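# Raise the bonnet until it stays open, then release

## Task

Lift the bonnet all the way up so that it remains open without support, then release it and move the grippers away; a bonnet that stays up only because the robot is holding it does not count.

## Robot and tools

Robot: two arms, left_arm and right_arm, each ending in a parallel two-finger gripper with a wrist camera. Base positions in the scene frame: left_arm at (+0.004, +0.273, 0) m with quat_wxyz (+0.998, 0, 0, +0.059); right_arm at (-0.001, -0.226, 0) m with quat_wxyz (+0.996, 0, 0, -0.085). The names left and right are labels only and do not refer to sides of any picture.

Scene frame: origin on the table top midway between the arms, +x out over the table, +y toward left_arm, +z up. Every pose is in this frame, positions in metres, orientations as quaternions written w first. The fingers extend along the gripper's +z axis and close along its y axis. end_effector_position is the point between the finger pads, roughly 1 cm short of the fingertips. Reported hand positions can be a little off, more so at long reach.

The row: every motion command uses 16 numbers, always including both arms, even when only one moves. The order is left_arm x, y, z, qw, qx, qy, qz, opening, followed by the same eight for right_arm. x, y, z, qw, qx, qy, qz form an absolute target pose for that gripper, not an offset. Opening runs from -1 (closed) to +1 (fully open, 0.093 m). An arm meant to stay still should be sent the exact pose from the last result before it stopped, plus its intended opening. To hold an orientation steady, repeat the same target quaternion rather than copying the reported one, which drifts.

execute_actions takes "actions", a list with at most one item, and an optional "pictures" boolean. An empty list changes nothing and returns the state. {"rows": [[16 numbers], ...], "steps": n} runs up to 15 control steps of 1/30 s each (15 if steps is left out); each row covers one step and the final row repeats to fill the remaining steps. {"steps": n} with no rows is a wait of up to 300 steps, counted from the last result, so reply time is included. If a target lies more than 0.6 m from the arm's last reported position along any gripper axis, the call is refused and nothing is sent.

move takes "target" (one 16-number row as above) and an optional "speed" in m/s from 0.002 to 0.5, default 0.25; rotation is limited to twice that value in rad/s. Both grippers travel in straight lines that finish at the same moment, lasting 0.5 to 10 s. A gripper turns whichever way is shorter. The opening is applied when the move starts. Paths do not avoid obstacles or the other arm, and grippers can lag, wander or exceed the speed, particularly with a nearly straight arm. The result has a "move:" line giving the ending (done, off_target, moving, held, fault) and any limits that acted: limits=paced means the pose was clipped, and limits=held means some steps were blocked, after which the arm can suddenly move fast. Each gripper's distance from its target is also given.

wait takes "seconds" (0 to 10) and sends nothing new. zoom_image takes "camera" (cam_high, cam_low, cam_left_wrist, cam_right_wrist) and "region" [x0, y0, x1, y1] in pixels of that camera's 504x504 image, at most 504 by 504. show_instructions shows this scene's reference pages. read_manual returns licence text. finished_scene takes "scene" (1 or 2), ends and grades that scene, and cannot be undone.

Control details: at every step the commanded pose is clipped to within 70 mm and 16 degrees of the measured pose, and when both cannot be met, position takes priority over orientation. Once an action ends, an arm continues only to its last clipped pose, so distant targets need several calls. Joint friction can leave the gripper up to about 31 mm short, and very small commands may do nothing. A "pose unreachable" line or HELD marks means the clearance check blocked or changed what was sent.

Gripping: grip_measured is the gripper motor's position on the same -1 to +1 scale. The pads meet at about -0.94, and each millimetre of object width adds about 0.0208. Readings can have a fixed offset of up to 0.02. Commanding below the width reading squeezes harder, up to roughly 50 to 62 N per pad. To keep holding, repeat the same closing value. The last number in each arm's joint list is the opening in metres.

Joint ranges (rad): waist -2.618 to 3.054, shoulder 0 to 3.142, elbow 0 to 3.142, wrist pitch -1.571 to 1.571, wrist yaw -1.571 to 1.571, wrist roll -2.094 to 2.094.

Things to avoid: the arms hitting or pressing against each other, knocking anything off the table, dropping things, slamming the bonnet, and hard or fast contacts. Contact force increases with speed and with how far the target lies beyond the contact point. Holding loads heats motors: a MOTOR HOT warning appears at 75 °C, at 90 °C the arm stops for 10 s, and at 100 °C it goes limp and falls. Loose objects may occasionally get small pushes. When finished, open the gripper, move away from the bonnet, and confirm in the images that it stays raised before calling finished_scene.

Each tool is called after "Emit:" in YAML: its name, and indented under it one key for each argument.

Reference images:

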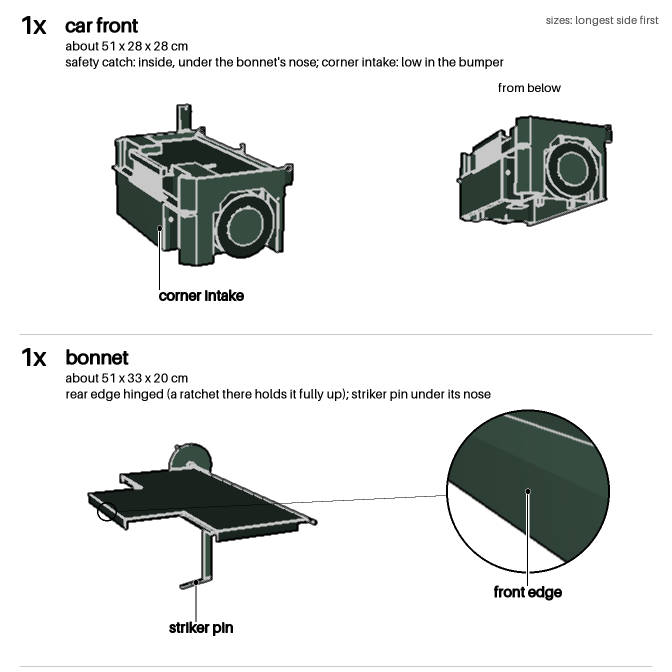

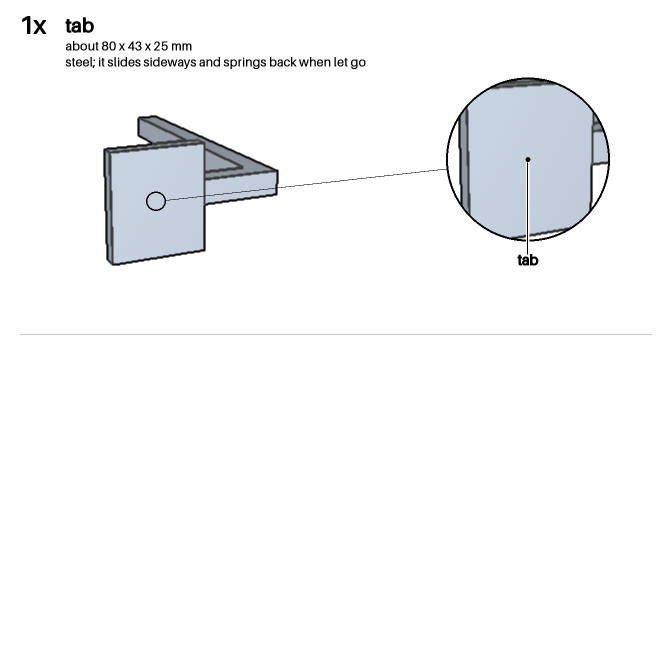

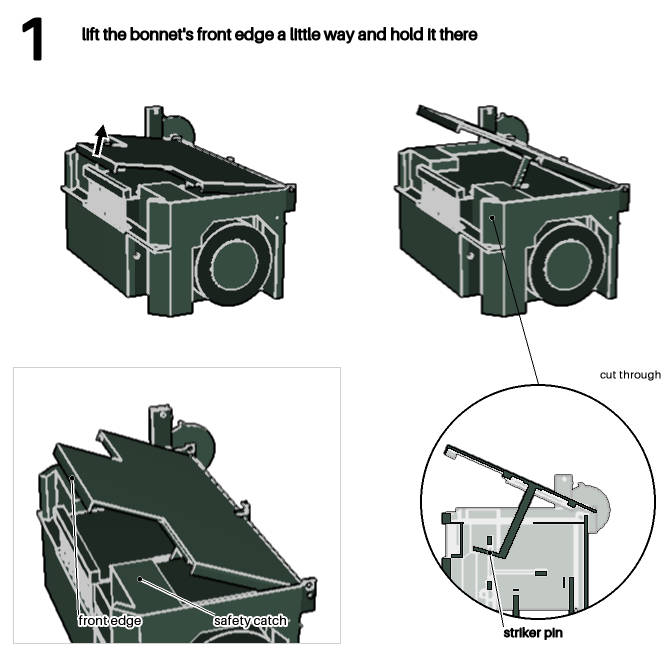

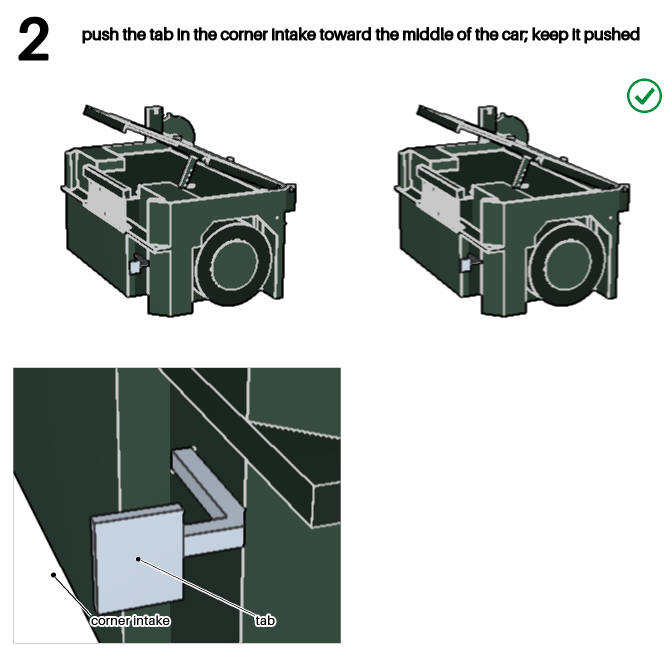

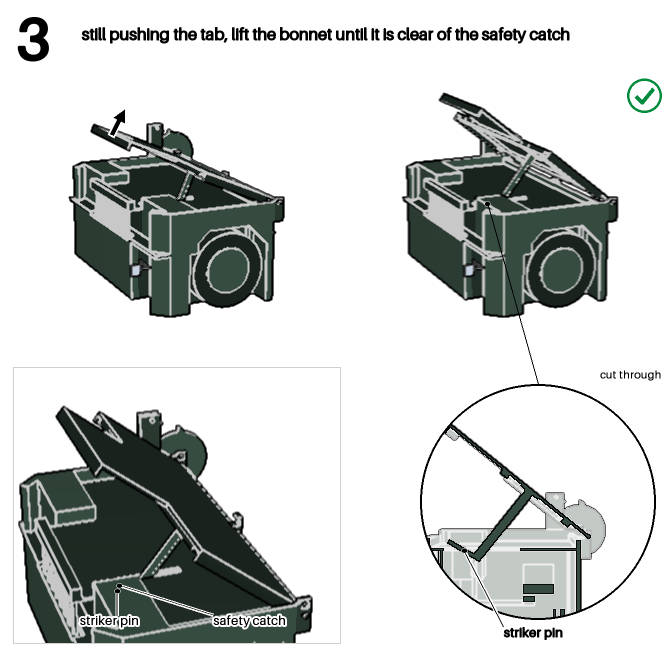

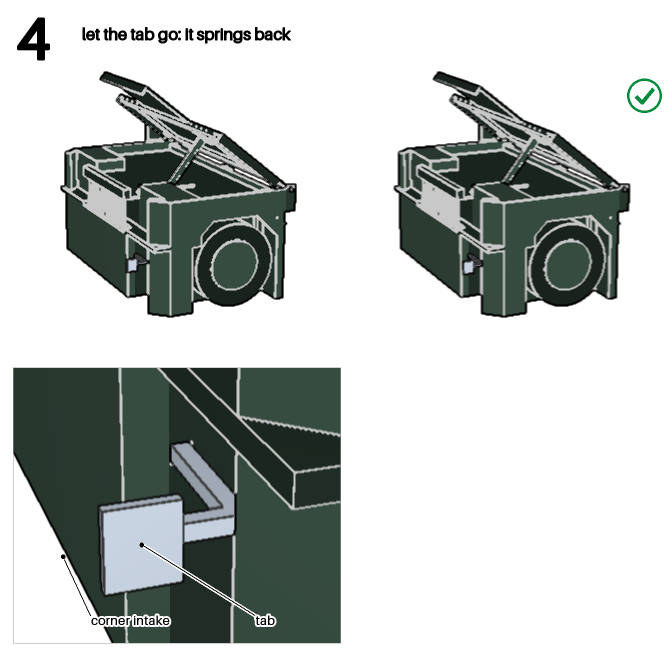

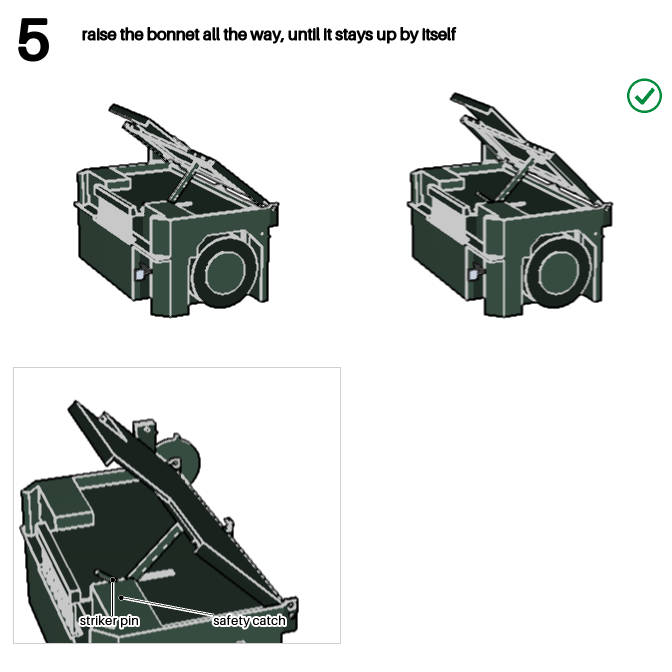

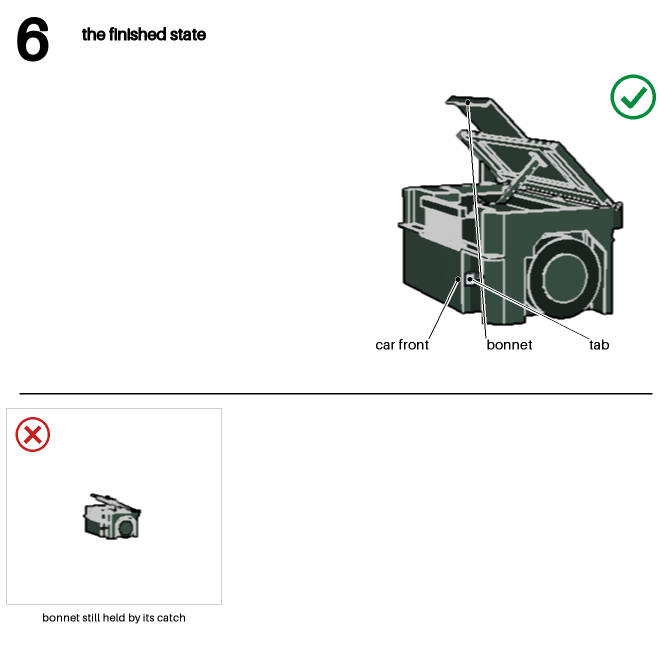

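## Session

Emit:
execute_actions:
  actions: []

Scene clock: 0.00 s of 4710.00 s.
left_arm: end_effector_position=(+0.1413, -0.2205, +0.3631) grip_measured=+1.000 end_effector_quat_wxyz=(+0.418, -0.043, +0.781, -0.462) | right_arm: end_effector_position=(+0.0138, -0.6968, +0.1460) grip_measured=+1.000 end_effector_quat_wxyz=(+0.289, +0.731, +0.605, -0.130)
Joint positions: left_arm=[-1.636  1.725  1.677 -0.253 -0.714 -1.09   0.093] | right_arm=[-1.434  1.798  1.439 -0.588 -0.179  0.213  0.093]
Joint velocities: left_arm=[-0.002  0.002  0.012  0.037 -0.007 -0.051  0.   ] | right_arm=[ 0.012 -0.017 -0.007  0.022  0.051  0.007  0.   ]
Motor temperatures (°C, as the motors report them): left_arm=[28 27 25 28 26 28] | right_arm=[29 27 28 26 27 27]
Hand target (left_arm): +0.141, -0.220, +0.363; +0.418, -0.043, +0.781, -0.462
Hand target (right_arm): +0.014, -0.697, +0.146; +0.289, +0.731, +0.605, -0.130

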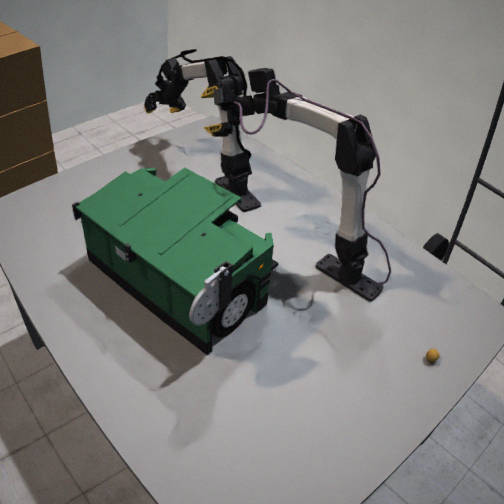

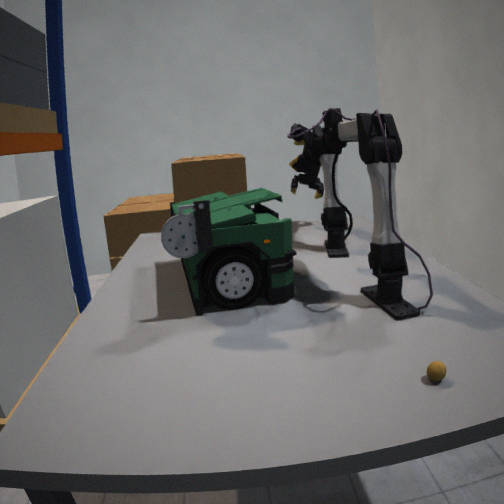

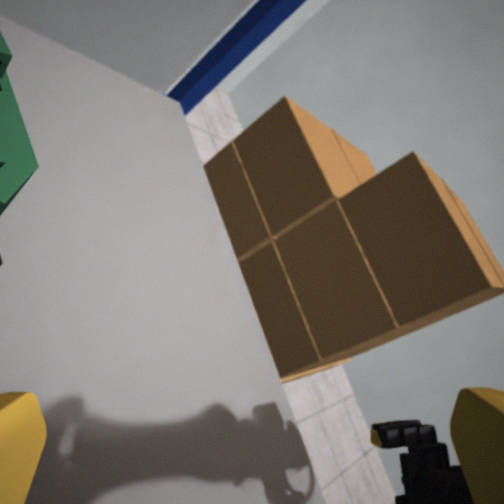

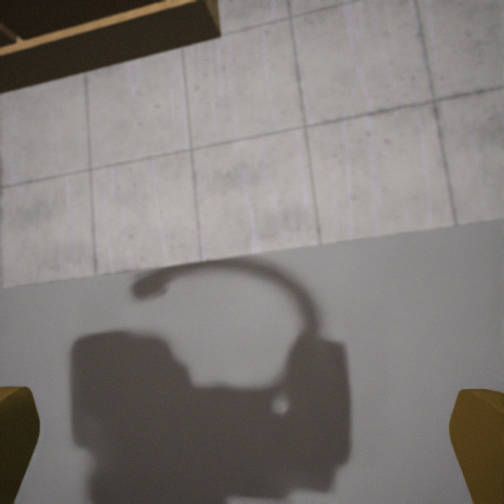

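Emit:
zoom_image:
  camera: "cam_high"
  region: [60, 140, 320, 370]

Emit:
zoom_image:
  camera: "cam_low"
  region: [140, 160, 360, 330]

Region (60, 140, 320, 370) of cam_high's 504x504 image, scaled by 1.938, with more detail than that image has; it fills the top 446 rows of this view, and the rest is white.

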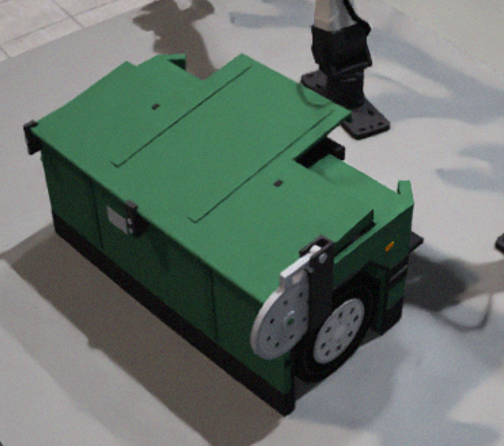

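Region (140, 160, 360, 330) of cam_low's 504x504 image, scaled by 2.291, with more detail than that image has; it fills the top 389 rows of this view, and the rest is white.

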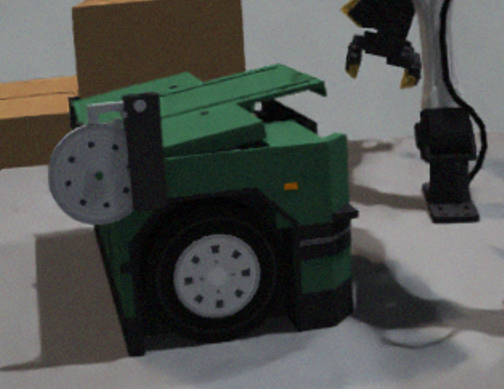

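Emit:
move:
  target: [0.08,0.15,0.42,0.5,0,0.866,0,1,0.014,-0.697,0.146,0.289,0.731,0.605,-0.130,1]

Scene clock: 17.33 s of 4710.00 s.
left_arm: end_effector_position=(+0.0823, +0.1525, +0.4143) grip_measured=+1.000 end_effector_quat_wxyz=(+0.334, +0.178, +0.863, -0.335) | right_arm: end_effector_position=(+0.0138, -0.6968, +0.1460) grip_measured=+1.000 end_effector_quat_wxyz=(+0.289, +0.731, +0.605, -0.130)
Joint positions: left_arm=[-1.377  0.868  1.82  -1.555 -0.222 -0.734  0.093] | right_arm=[-1.434  1.798  1.439 -0.588 -0.179  0.213  0.093]
Joint velocities: left_arm=[-0.012 -0.012  0.002  0.007 -0.051  0.037  0.   ] | right_arm=[-0.012 -0.017 -0.002  0.022  0.051 -0.037  0.   ]
Motor temperatures (°C, as the motors report them): left_arm=[28 30 27 31 26 28] | right_arm=[29 33 31 29 27 27]
Hand target (left_arm): +0.083, +0.150, +0.418; +0.335, +0.183, +0.861, -0.335
Hand target (right_arm): +0.014, -0.697, +0.146; +0.289, +0.731, +0.605, -0.130
Off the commanded pose (left_arm): 0.007 m, 48 deg; orientation clipped at the last step of the last action.
Off the commanded pose (right_arm): 0.000 m, 0 deg.
joint sent to its limit (left arm) — the command would take joint 4 (wrist pitch) past its lower limit, so that joint was sent only as far as its limit.
After step 90, 10.53 s passed at rest.
move: off_target (left_arm); limits=paced

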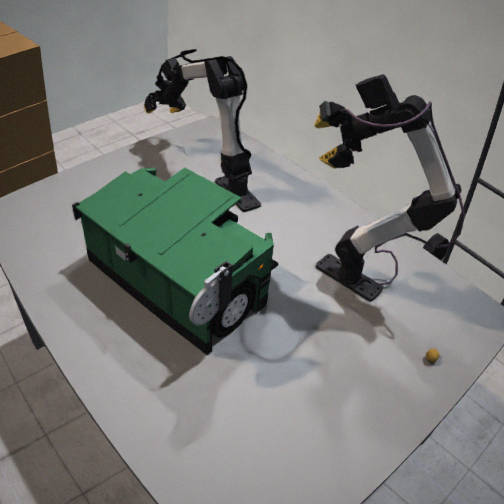

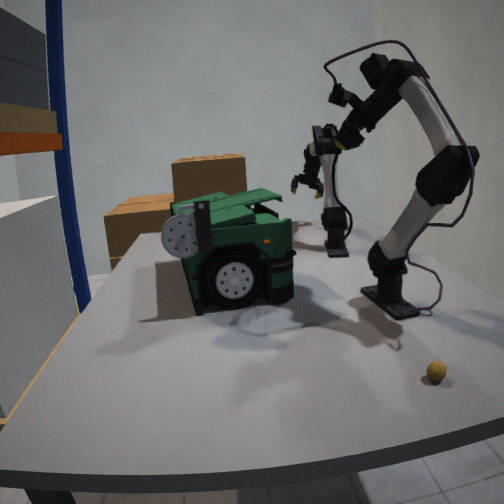

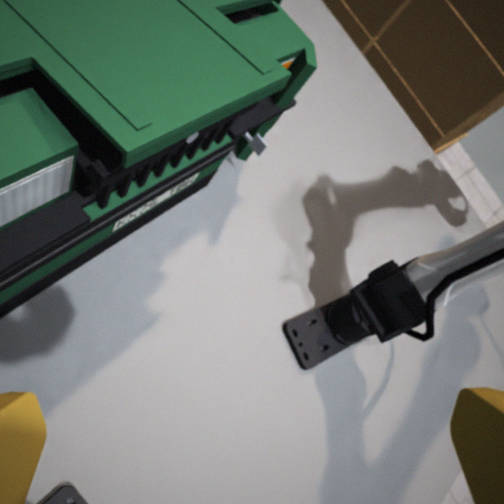

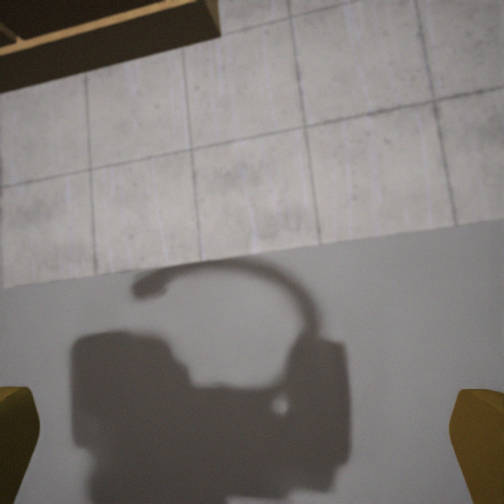

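Emit:
move:
  target: [0.2,0.22,0.46,0.5,0,0.866,0,1,0.014,-0.697,0.146,0.289,0.731,0.605,-0.130,1]

Scene clock: 22.83 s of 4710.00 s.
left_arm: end_effector_position=(+0.1986, +0.2217, +0.4544) grip_measured=+1.000 end_effector_quat_wxyz=(+0.510, +0.010, +0.860, -0.007) | right_arm: end_effector_position=(+0.0138, -0.6968, +0.1460) grip_measured=+1.000 end_effector_quat_wxyz=(+0.289, +0.731, +0.605, -0.130)
Joint positions: left_arm=[-0.916  1.113  2.017 -1.555 -0.659 -0.439  0.093] | right_arm=[-1.434  1.798  1.439 -0.588 -0.179  0.213  0.093]
Joint velocities: left_arm=[-0.007 -0.032  0.012  0.007 -0.037  0.007  0.   ] | right_arm=[ 0.002 -0.002 -0.022 -0.051 -0.007 -0.007  0.   ]
Motor temperatures (°C, as the motors report them): left_arm=[29 30 28 32 26 28] | right_arm=[29 34 32 29 27 27]
Hand target (left_arm): +0.200, +0.221, +0.459; +0.516, +0.007, +0.857, -0.008
Hand target (right_arm): +0.014, -0.697, +0.146; +0.289, +0.731, +0.605, -0.130
Off the commanded pose (left_arm): 0.006 m, 2 deg.
Off the commanded pose (right_arm): 0.000 m, 0 deg.
joint sent to its limit (left arm) — the command would take joint 4 (wrist pitch) past its lower limit, so that joint was sent only as far as its limit.
After step 90, 0.20 s passed at rest.
move: done

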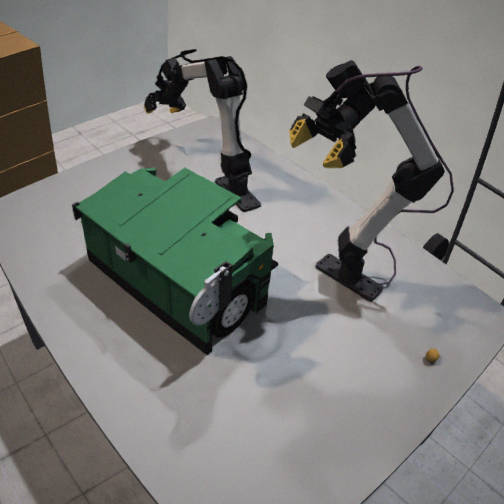

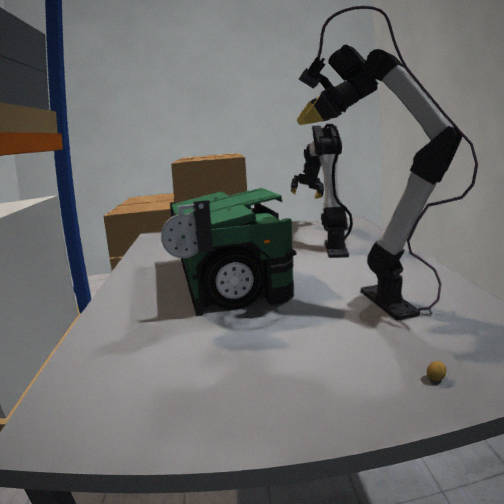

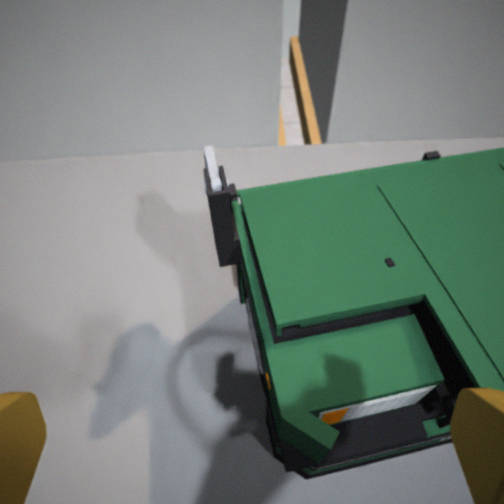

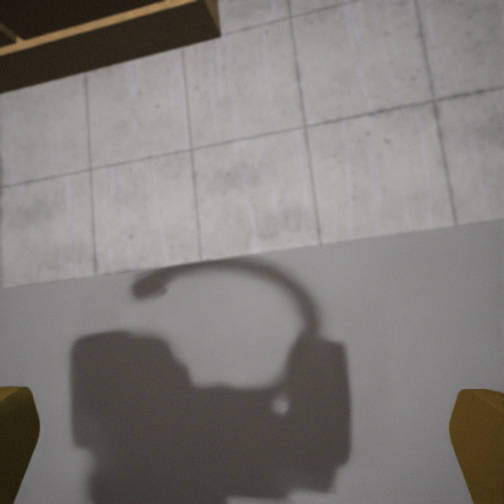

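Emit:
move:
  target: [0.17,0.05,0.42,0.5,0,0.866,0,1,0.2,-0.36,0.40,0.5,0,0.866,0,1]

Scene clock: 40.47 s of 4710.00 s.
left_arm: end_effector_position=(+0.1711, +0.0503, +0.4129) grip_measured=+1.000 end_effector_quat_wxyz=(+0.528, +0.048, +0.844, -0.076) | right_arm: end_effector_position=(+0.1959, -0.3636, +0.3905) grip_measured=+1.000 end_effector_quat_wxyz=(+0.500, +0.018, +0.866, +0.001)
Joint positions: left_arm=[-1.598  1.395  1.923 -1.556 -1.044 -1.047  0.093] | right_arm=[-1.04   1.203  1.743 -1.542 -0.934 -0.875  0.093]
Joint velocities: left_arm=[-0.012  0.002 -0.007  0.007 -0.037  0.007  0.   ] | right_arm=[ 0.002  0.022  0.007  0.007  0.007 -0.051  0.   ]
Motor temperatures (°C, as the motors report them): left_arm=[29 29 28 32 26 28] | right_arm=[29 37 34 30 27 27]
Hand target (left_arm): +0.170, +0.048, +0.419; +0.534, +0.043, +0.840, -0.084
Hand target (right_arm): +0.196, -0.355, +0.398; +0.505, +0.008, +0.863, -0.002
Off the commanded pose (left_arm): 0.007 m, 11 deg.
Off the commanded pose (right_arm): 0.011 m, 2 deg.
joint sent to its limit (left arm) — the command would take joint 4 (wrist pitch) past its lower limit, so that joint was sent only as far as its limit.
joint sent to its limit (right arm) — the command would take joint 4 (wrist pitch) past its lower limit, so that joint was sent only as far as its limit.
After step 90, 10.87 s passed at rest.
move: off_target (left_arm, right_arm)

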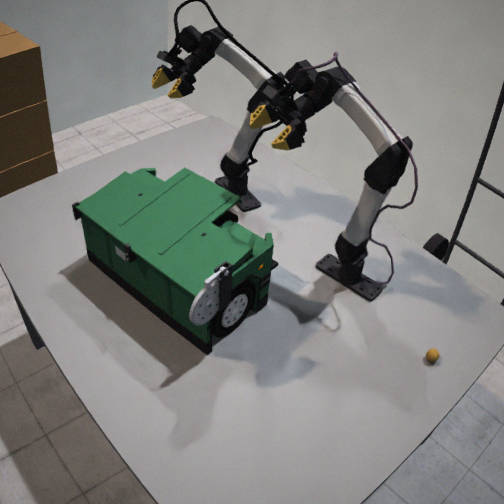

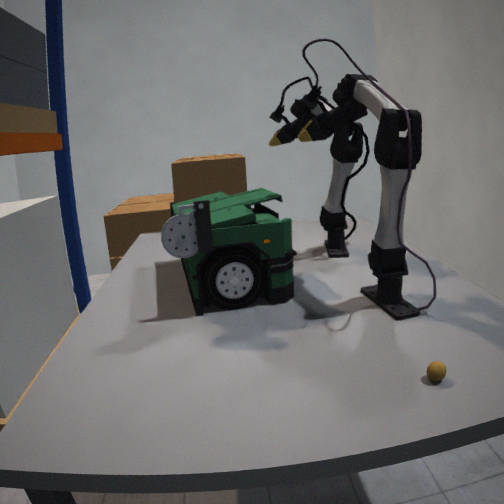

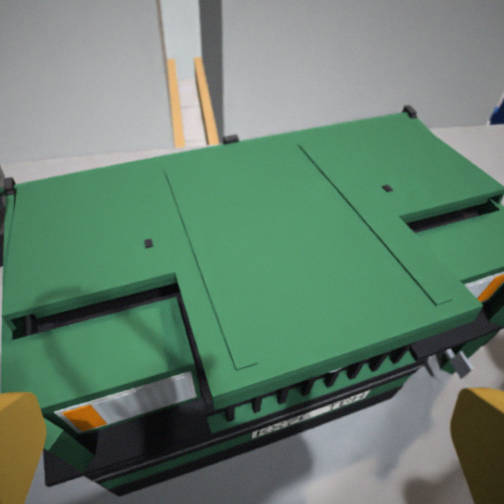

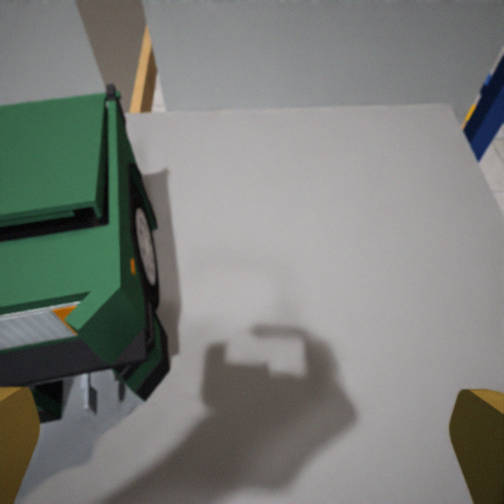

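Emit:
move:
  target: [0.14,0.13,0.33,0.539,0.28,0.770,-0.196,-1,0.2,-0.22,0.24,0.383,0,0.924,0,1]

Scene clock: 68.07 s of 4710.00 s.
left_arm: end_effector_position=(+0.1403, +0.1318, +0.3329) grip_measured=-0.985 end_effector_quat_wxyz=(+0.533, +0.280, +0.775, -0.189) | right_arm: end_effector_position=(+0.1977, -0.2186, +0.2405) grip_measured=+1.000 end_effector_quat_wxyz=(+0.378, +0.002, +0.926, +0.013)
Joint positions: left_arm=[-1.355  0.543  1.064 -0.945 -0.508 -0.21   0.   ] | right_arm=[ 0.218  0.681  1.    -1.113  0.012  0.048  0.093]
Joint velocities: left_arm=[ 0.002  0.007 -0.012  0.051 -0.007  0.051  0.   ] | right_arm=[-0.012 -0.002  0.002 -0.051  0.051  0.007  0.   ]
Motor temperatures (°C, as the motors report them): left_arm=[29 29 30 32 26 28] | right_arm=[29 32 35 30 27 27]
Hand target (left_arm): +0.141, +0.132, +0.332; +0.538, +0.279, +0.772, -0.193
Hand target (right_arm): +0.199, -0.219, +0.239; +0.384, +0.005, +0.923, +0.011
Off the commanded pose (left_arm): 0.003 m, 1 deg.
Off the commanded pose (right_arm): 0.003 m, 2 deg.
After step 90, 22.60 s passed at rest.
move: done

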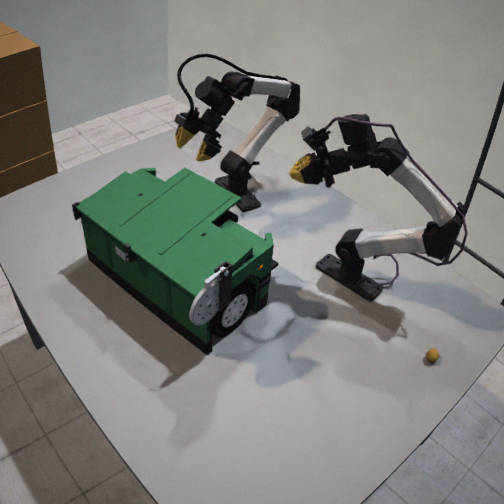

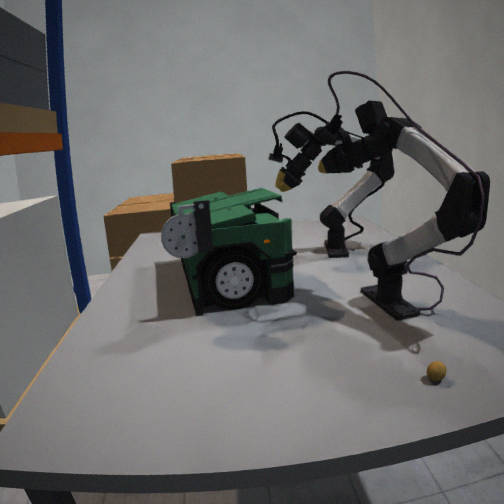

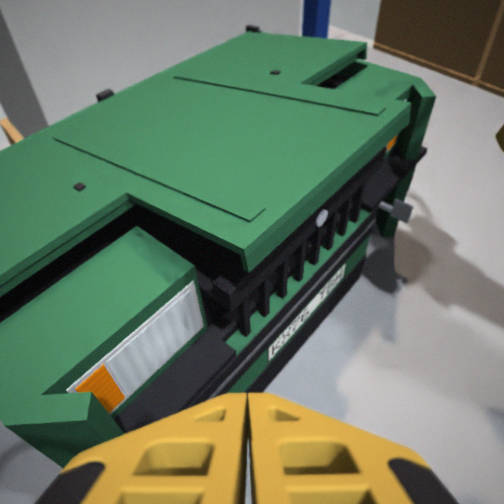

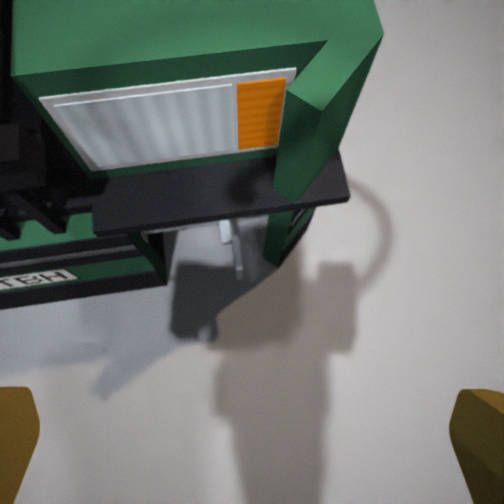

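Emit:
move:
  target: [0.14,0.13,0.33,0.539,0.28,0.770,-0.196,-1,0.23,-0.2,0.15,0.382,-0.0645,0.922,0.0267,0.1]
  speed: 0.1

Scene clock: 80.60 s of 4710.00 s.
left_arm: end_effector_position=(+0.1404, +0.1302, +0.3299) grip_measured=-0.985 end_effector_quat_wxyz=(+0.533, +0.282, +0.775, -0.190) | right_arm: end_effector_position=(+0.2300, -0.2041, +0.1525) grip_measured=+0.102 end_effector_quat_wxyz=(+0.376, -0.053, +0.925, +0.021)
Joint positions: left_arm=[-1.354  0.538  1.048 -0.933 -0.504 -0.208  0.   ] | right_arm=[ 0.247  0.681  0.626 -0.744 -0.025 -0.027  0.05 ]
Joint velocities: left_arm=[-0.007 -0.002 -0.037  0.051 -0.051 -0.066  0.   ] | right_arm=[-0.002  0.007  0.012 -0.051  0.066  0.022 -0.001]
Motor temperatures (°C, as the motors report them): left_arm=[29 29 30 35 26 28] | right_arm=[29 31 35 32 27 27]
Hand target (left_arm): +0.140, +0.130, +0.330; +0.539, +0.280, +0.770, -0.196
Hand target (right_arm): +0.230, -0.200, +0.150; +0.381, -0.064, +0.922, +0.027
Off the commanded pose (left_arm): 0.000 m, 1 deg.
Off the commanded pose (right_arm): 0.005 m, 2 deg.
After step 90, 7.93 s passed at rest.
move: done

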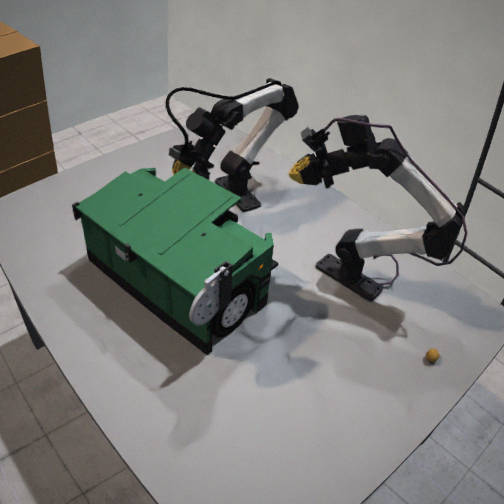

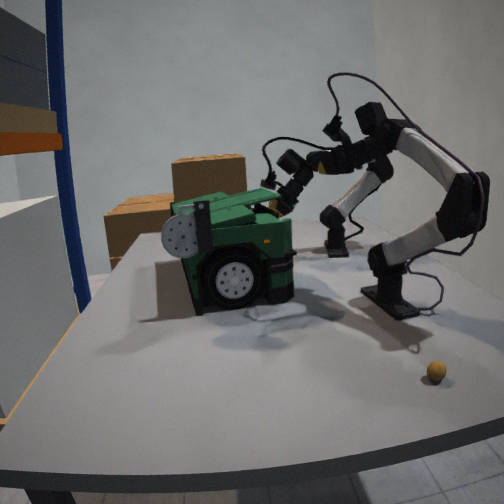

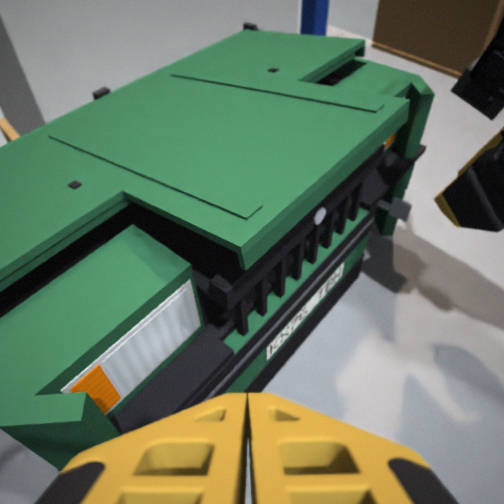

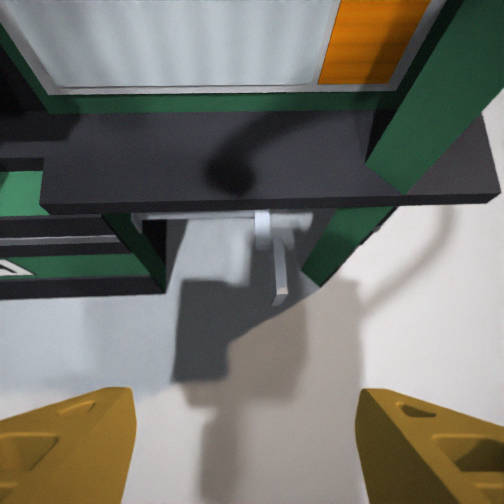

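Emit:
zoom_image:
  camera: "cam_right_wrist"
  region: [180, 180, 360, 330]

Emit:
zoom_image:
  camera: "cam_left_wrist"
  region: [330, 150, 450, 270]

Region (180, 180, 360, 330) of cam_right_wrist's 504x504 image, scaled by 2.800, with more detail than that image has.

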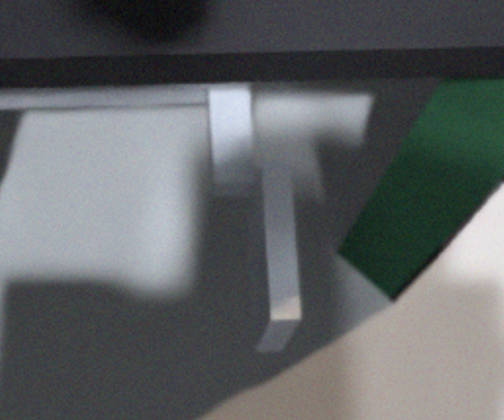

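Region (330, 150, 450, 270) of cam_left_wrist's 504x504 image, scaled by 4.200, with more detail than that image has.

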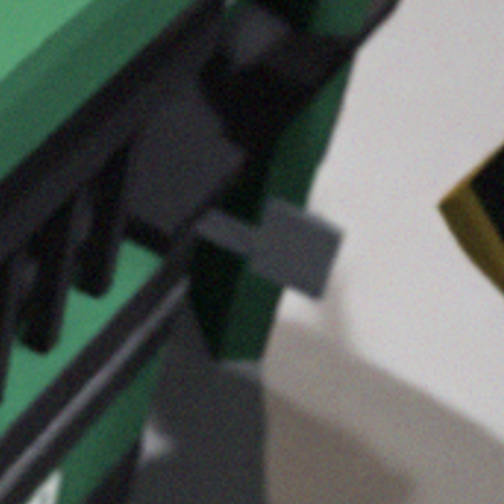

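Emit:
move:
  target: [0.18,0.09,0.27,0.604,0.262,0.72,-0.22,-1,0.25,-0.2,0.095,0.382,-0.0645,0.922,0.0267,0.1]
  speed: 0.08

Scene clock: 100.03 s of 4710.00 s.
left_arm: end_effector_position=(+0.1792, +0.0890, +0.2698) grip_measured=-0.985 end_effector_quat_wxyz=(+0.597, +0.265, +0.726, -0.216) | right_arm: end_effector_position=(+0.2505, -0.2009, +0.1045) grip_measured=+0.102 end_effector_quat_wxyz=(+0.391, -0.060, +0.918, +0.024)
Joint positions: left_arm=[-1.136  0.456  0.572 -0.322 -0.314 -0.061  0.   ] | right_arm=[ 0.247  0.749  0.427 -0.445 -0.034 -0.038  0.05 ]
Joint velocities: left_arm=[ 0.007  0.012 -0.002  0.066 -0.066  0.007  0.   ] | right_arm=[-0.017 -0.007  0.002 -0.022  0.022  0.022 -0.   ]
Motor temperatures (°C, as the motors report them): left_arm=[29 28 30 37 26 28] | right_arm=[29 30 35 34 27 27]
Hand target (left_arm): +0.180, +0.090, +0.271; +0.604, +0.263, +0.720, -0.219
Hand target (right_arm): +0.250, -0.200, +0.095; +0.382, -0.064, +0.922, +0.027
Off the commanded pose (left_arm): 0.001 m, 1 deg.
Off the commanded pose (right_arm): 0.010 m, 1 deg.
After step 90, 14.57 s passed at rest.
move: done

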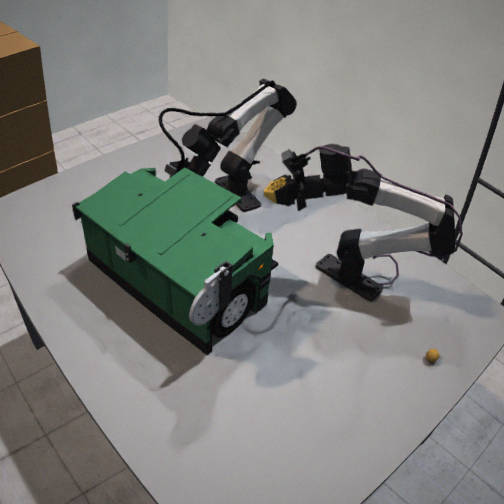

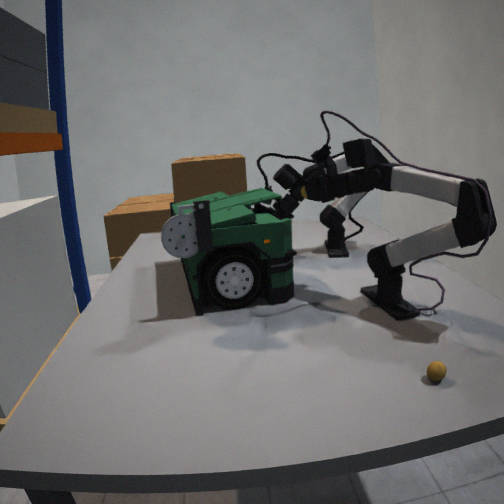

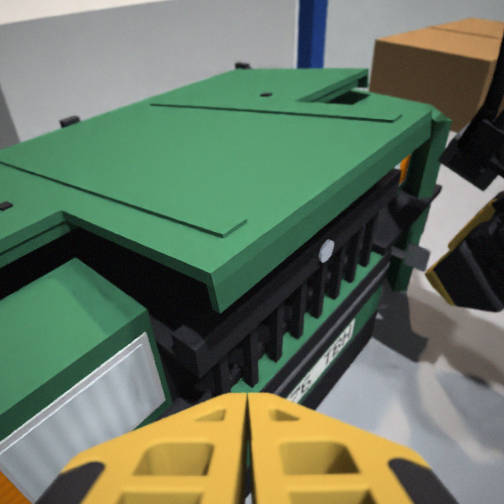

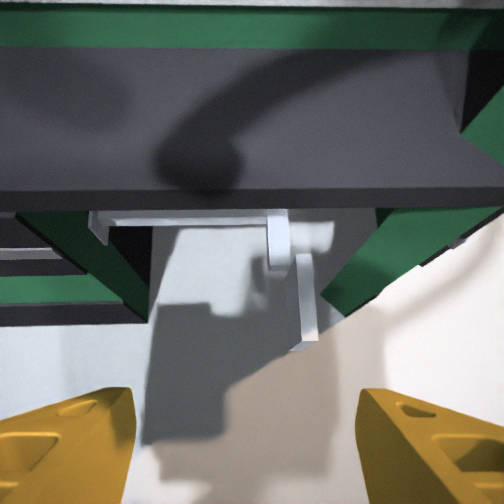

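Emit:
move:
  target: [0.2,0.06,0.235,0.604,0.262,0.72,-0.22,-1,0.276,-0.197,0.078,0.382,-0.0645,0.922,0.0267,0.1]
  speed: 0.04

Scene clock: 110.60 s of 4710.00 s.
left_arm: end_effector_position=(+0.1974, +0.0606, +0.2417) grip_measured=-0.985 end_effector_quat_wxyz=(+0.606, +0.259, +0.718, -0.224) | right_arm: end_effector_position=(+0.2777, -0.1987, +0.0877) grip_measured=+0.102 end_effector_quat_wxyz=(+0.390, -0.060, +0.918, +0.024)
Joint positions: left_arm=[-1.13   0.588  0.438 -0.024 -0.306 -0.061  0.   ] | right_arm=[ 0.247  0.934  0.414 -0.247 -0.035 -0.038  0.05 ]
Joint velocities: left_arm=[ 0.002 -0.017  0.012 -0.022  0.037  0.037  0.   ] | right_arm=[-0.027  0.002 -0.012  0.022  0.051 -0.066  0.   ]
Motor temperatures (°C, as the motors report them): left_arm=[29 28 30 38 26 28] | right_arm=[29 30 35 35 27 27]
Hand target (left_arm): +0.200, +0.060, +0.235; +0.604, +0.262, +0.720, -0.220
Hand target (right_arm): +0.275, -0.197, +0.078; +0.382, -0.064, +0.922, +0.027
Off the commanded pose (left_arm): 0.007 m, 1 deg.
Off the commanded pose (right_arm): 0.010 m, 1 deg.
After step 90, 5.80 s passed at rest.
move: done

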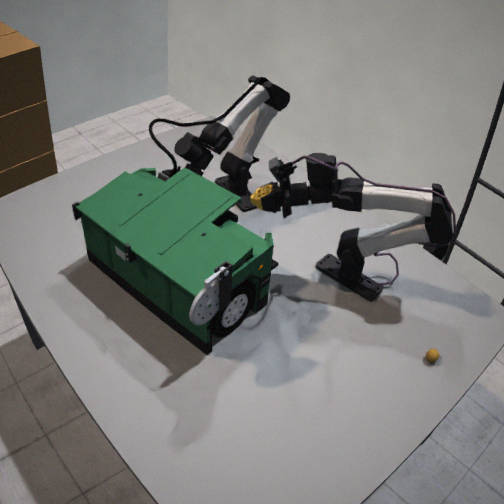

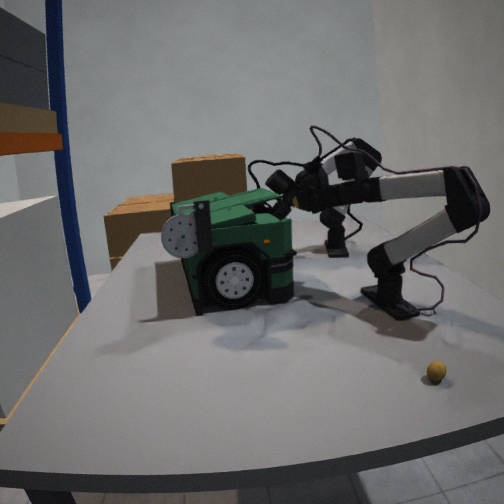

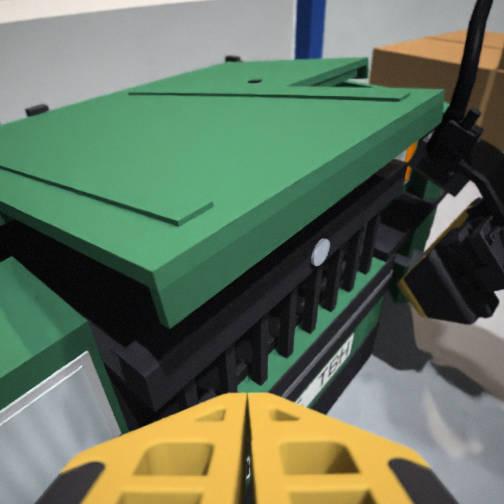

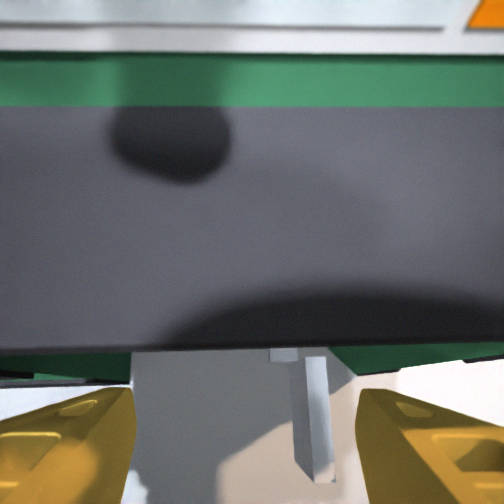

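Emit:
move:
  target: [0.235,0.031,0.222,0.604,0.262,0.72,-0.22,-1,0.275,-0.197,0.078,0.382,-0.0645,0.922,0.0267,0.1]
  speed: 0.03

Scene clock: 119.63 s of 4710.00 s.
left_arm: end_effector_position=(+0.2327, +0.0309, +0.2226) grip_measured=-0.985 end_effector_quat_wxyz=(+0.601, +0.262, +0.723, -0.219) | right_arm: end_effector_position=(+0.2778, -0.1987, +0.0878) grip_measured=+0.102 end_effector_quat_wxyz=(+0.391, -0.060, +0.918, +0.024)
Joint positions: left_arm=[-1.048  0.867  0.438  0.241 -0.228 -0.045  0.   ] | right_arm=[ 0.247  0.934  0.414 -0.246 -0.035 -0.038  0.05 ]
Joint velocities: left_arm=[ 0.012 -0.017 -0.012  0.051  0.095 -0.037  0.   ] | right_arm=[ 0.012 -0.017  0.002 -0.007 -0.037  0.022  0.   ]
Motor temperatures (°C, as the motors report them): left_arm=[29 28 31 39 26 28] | right_arm=[29 29 35 35 27 27]
Hand target (left_arm): +0.236, +0.030, +0.222; +0.604, +0.263, +0.720, -0.219
Hand target (right_arm): +0.275, -0.197, +0.078; +0.382, -0.064, +0.922, +0.027
Off the commanded pose (left_arm): 0.002 m, 1 deg.
Off the commanded pose (right_arm): 0.010 m, 1 deg.
After step 90, 4.03 s passed at rest.
move: done

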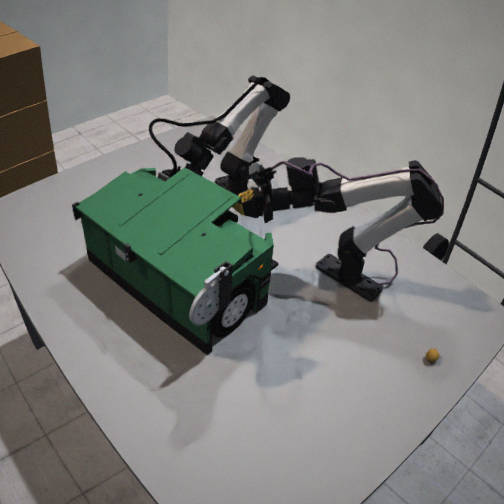

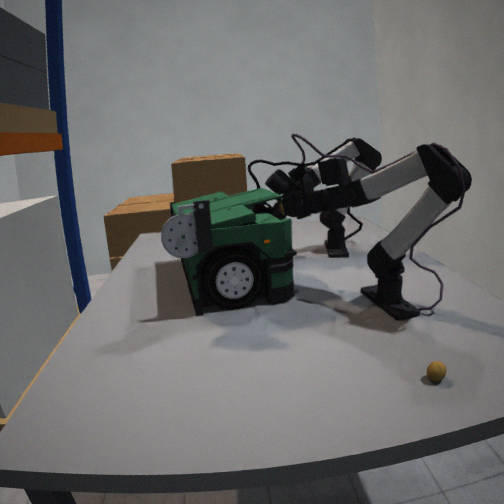

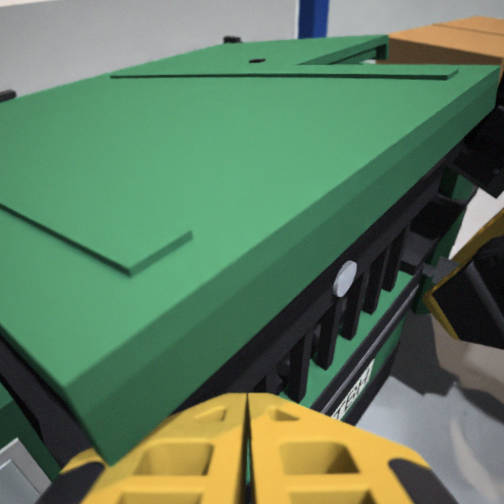

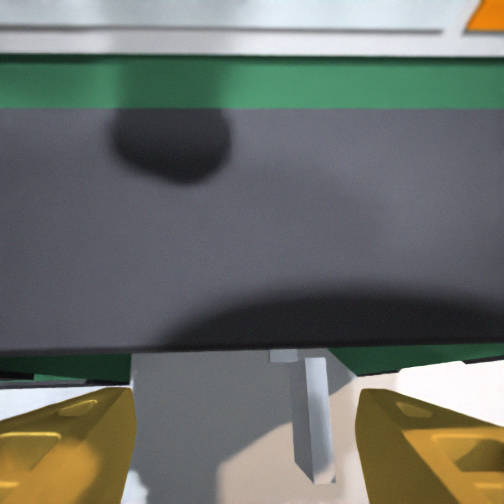

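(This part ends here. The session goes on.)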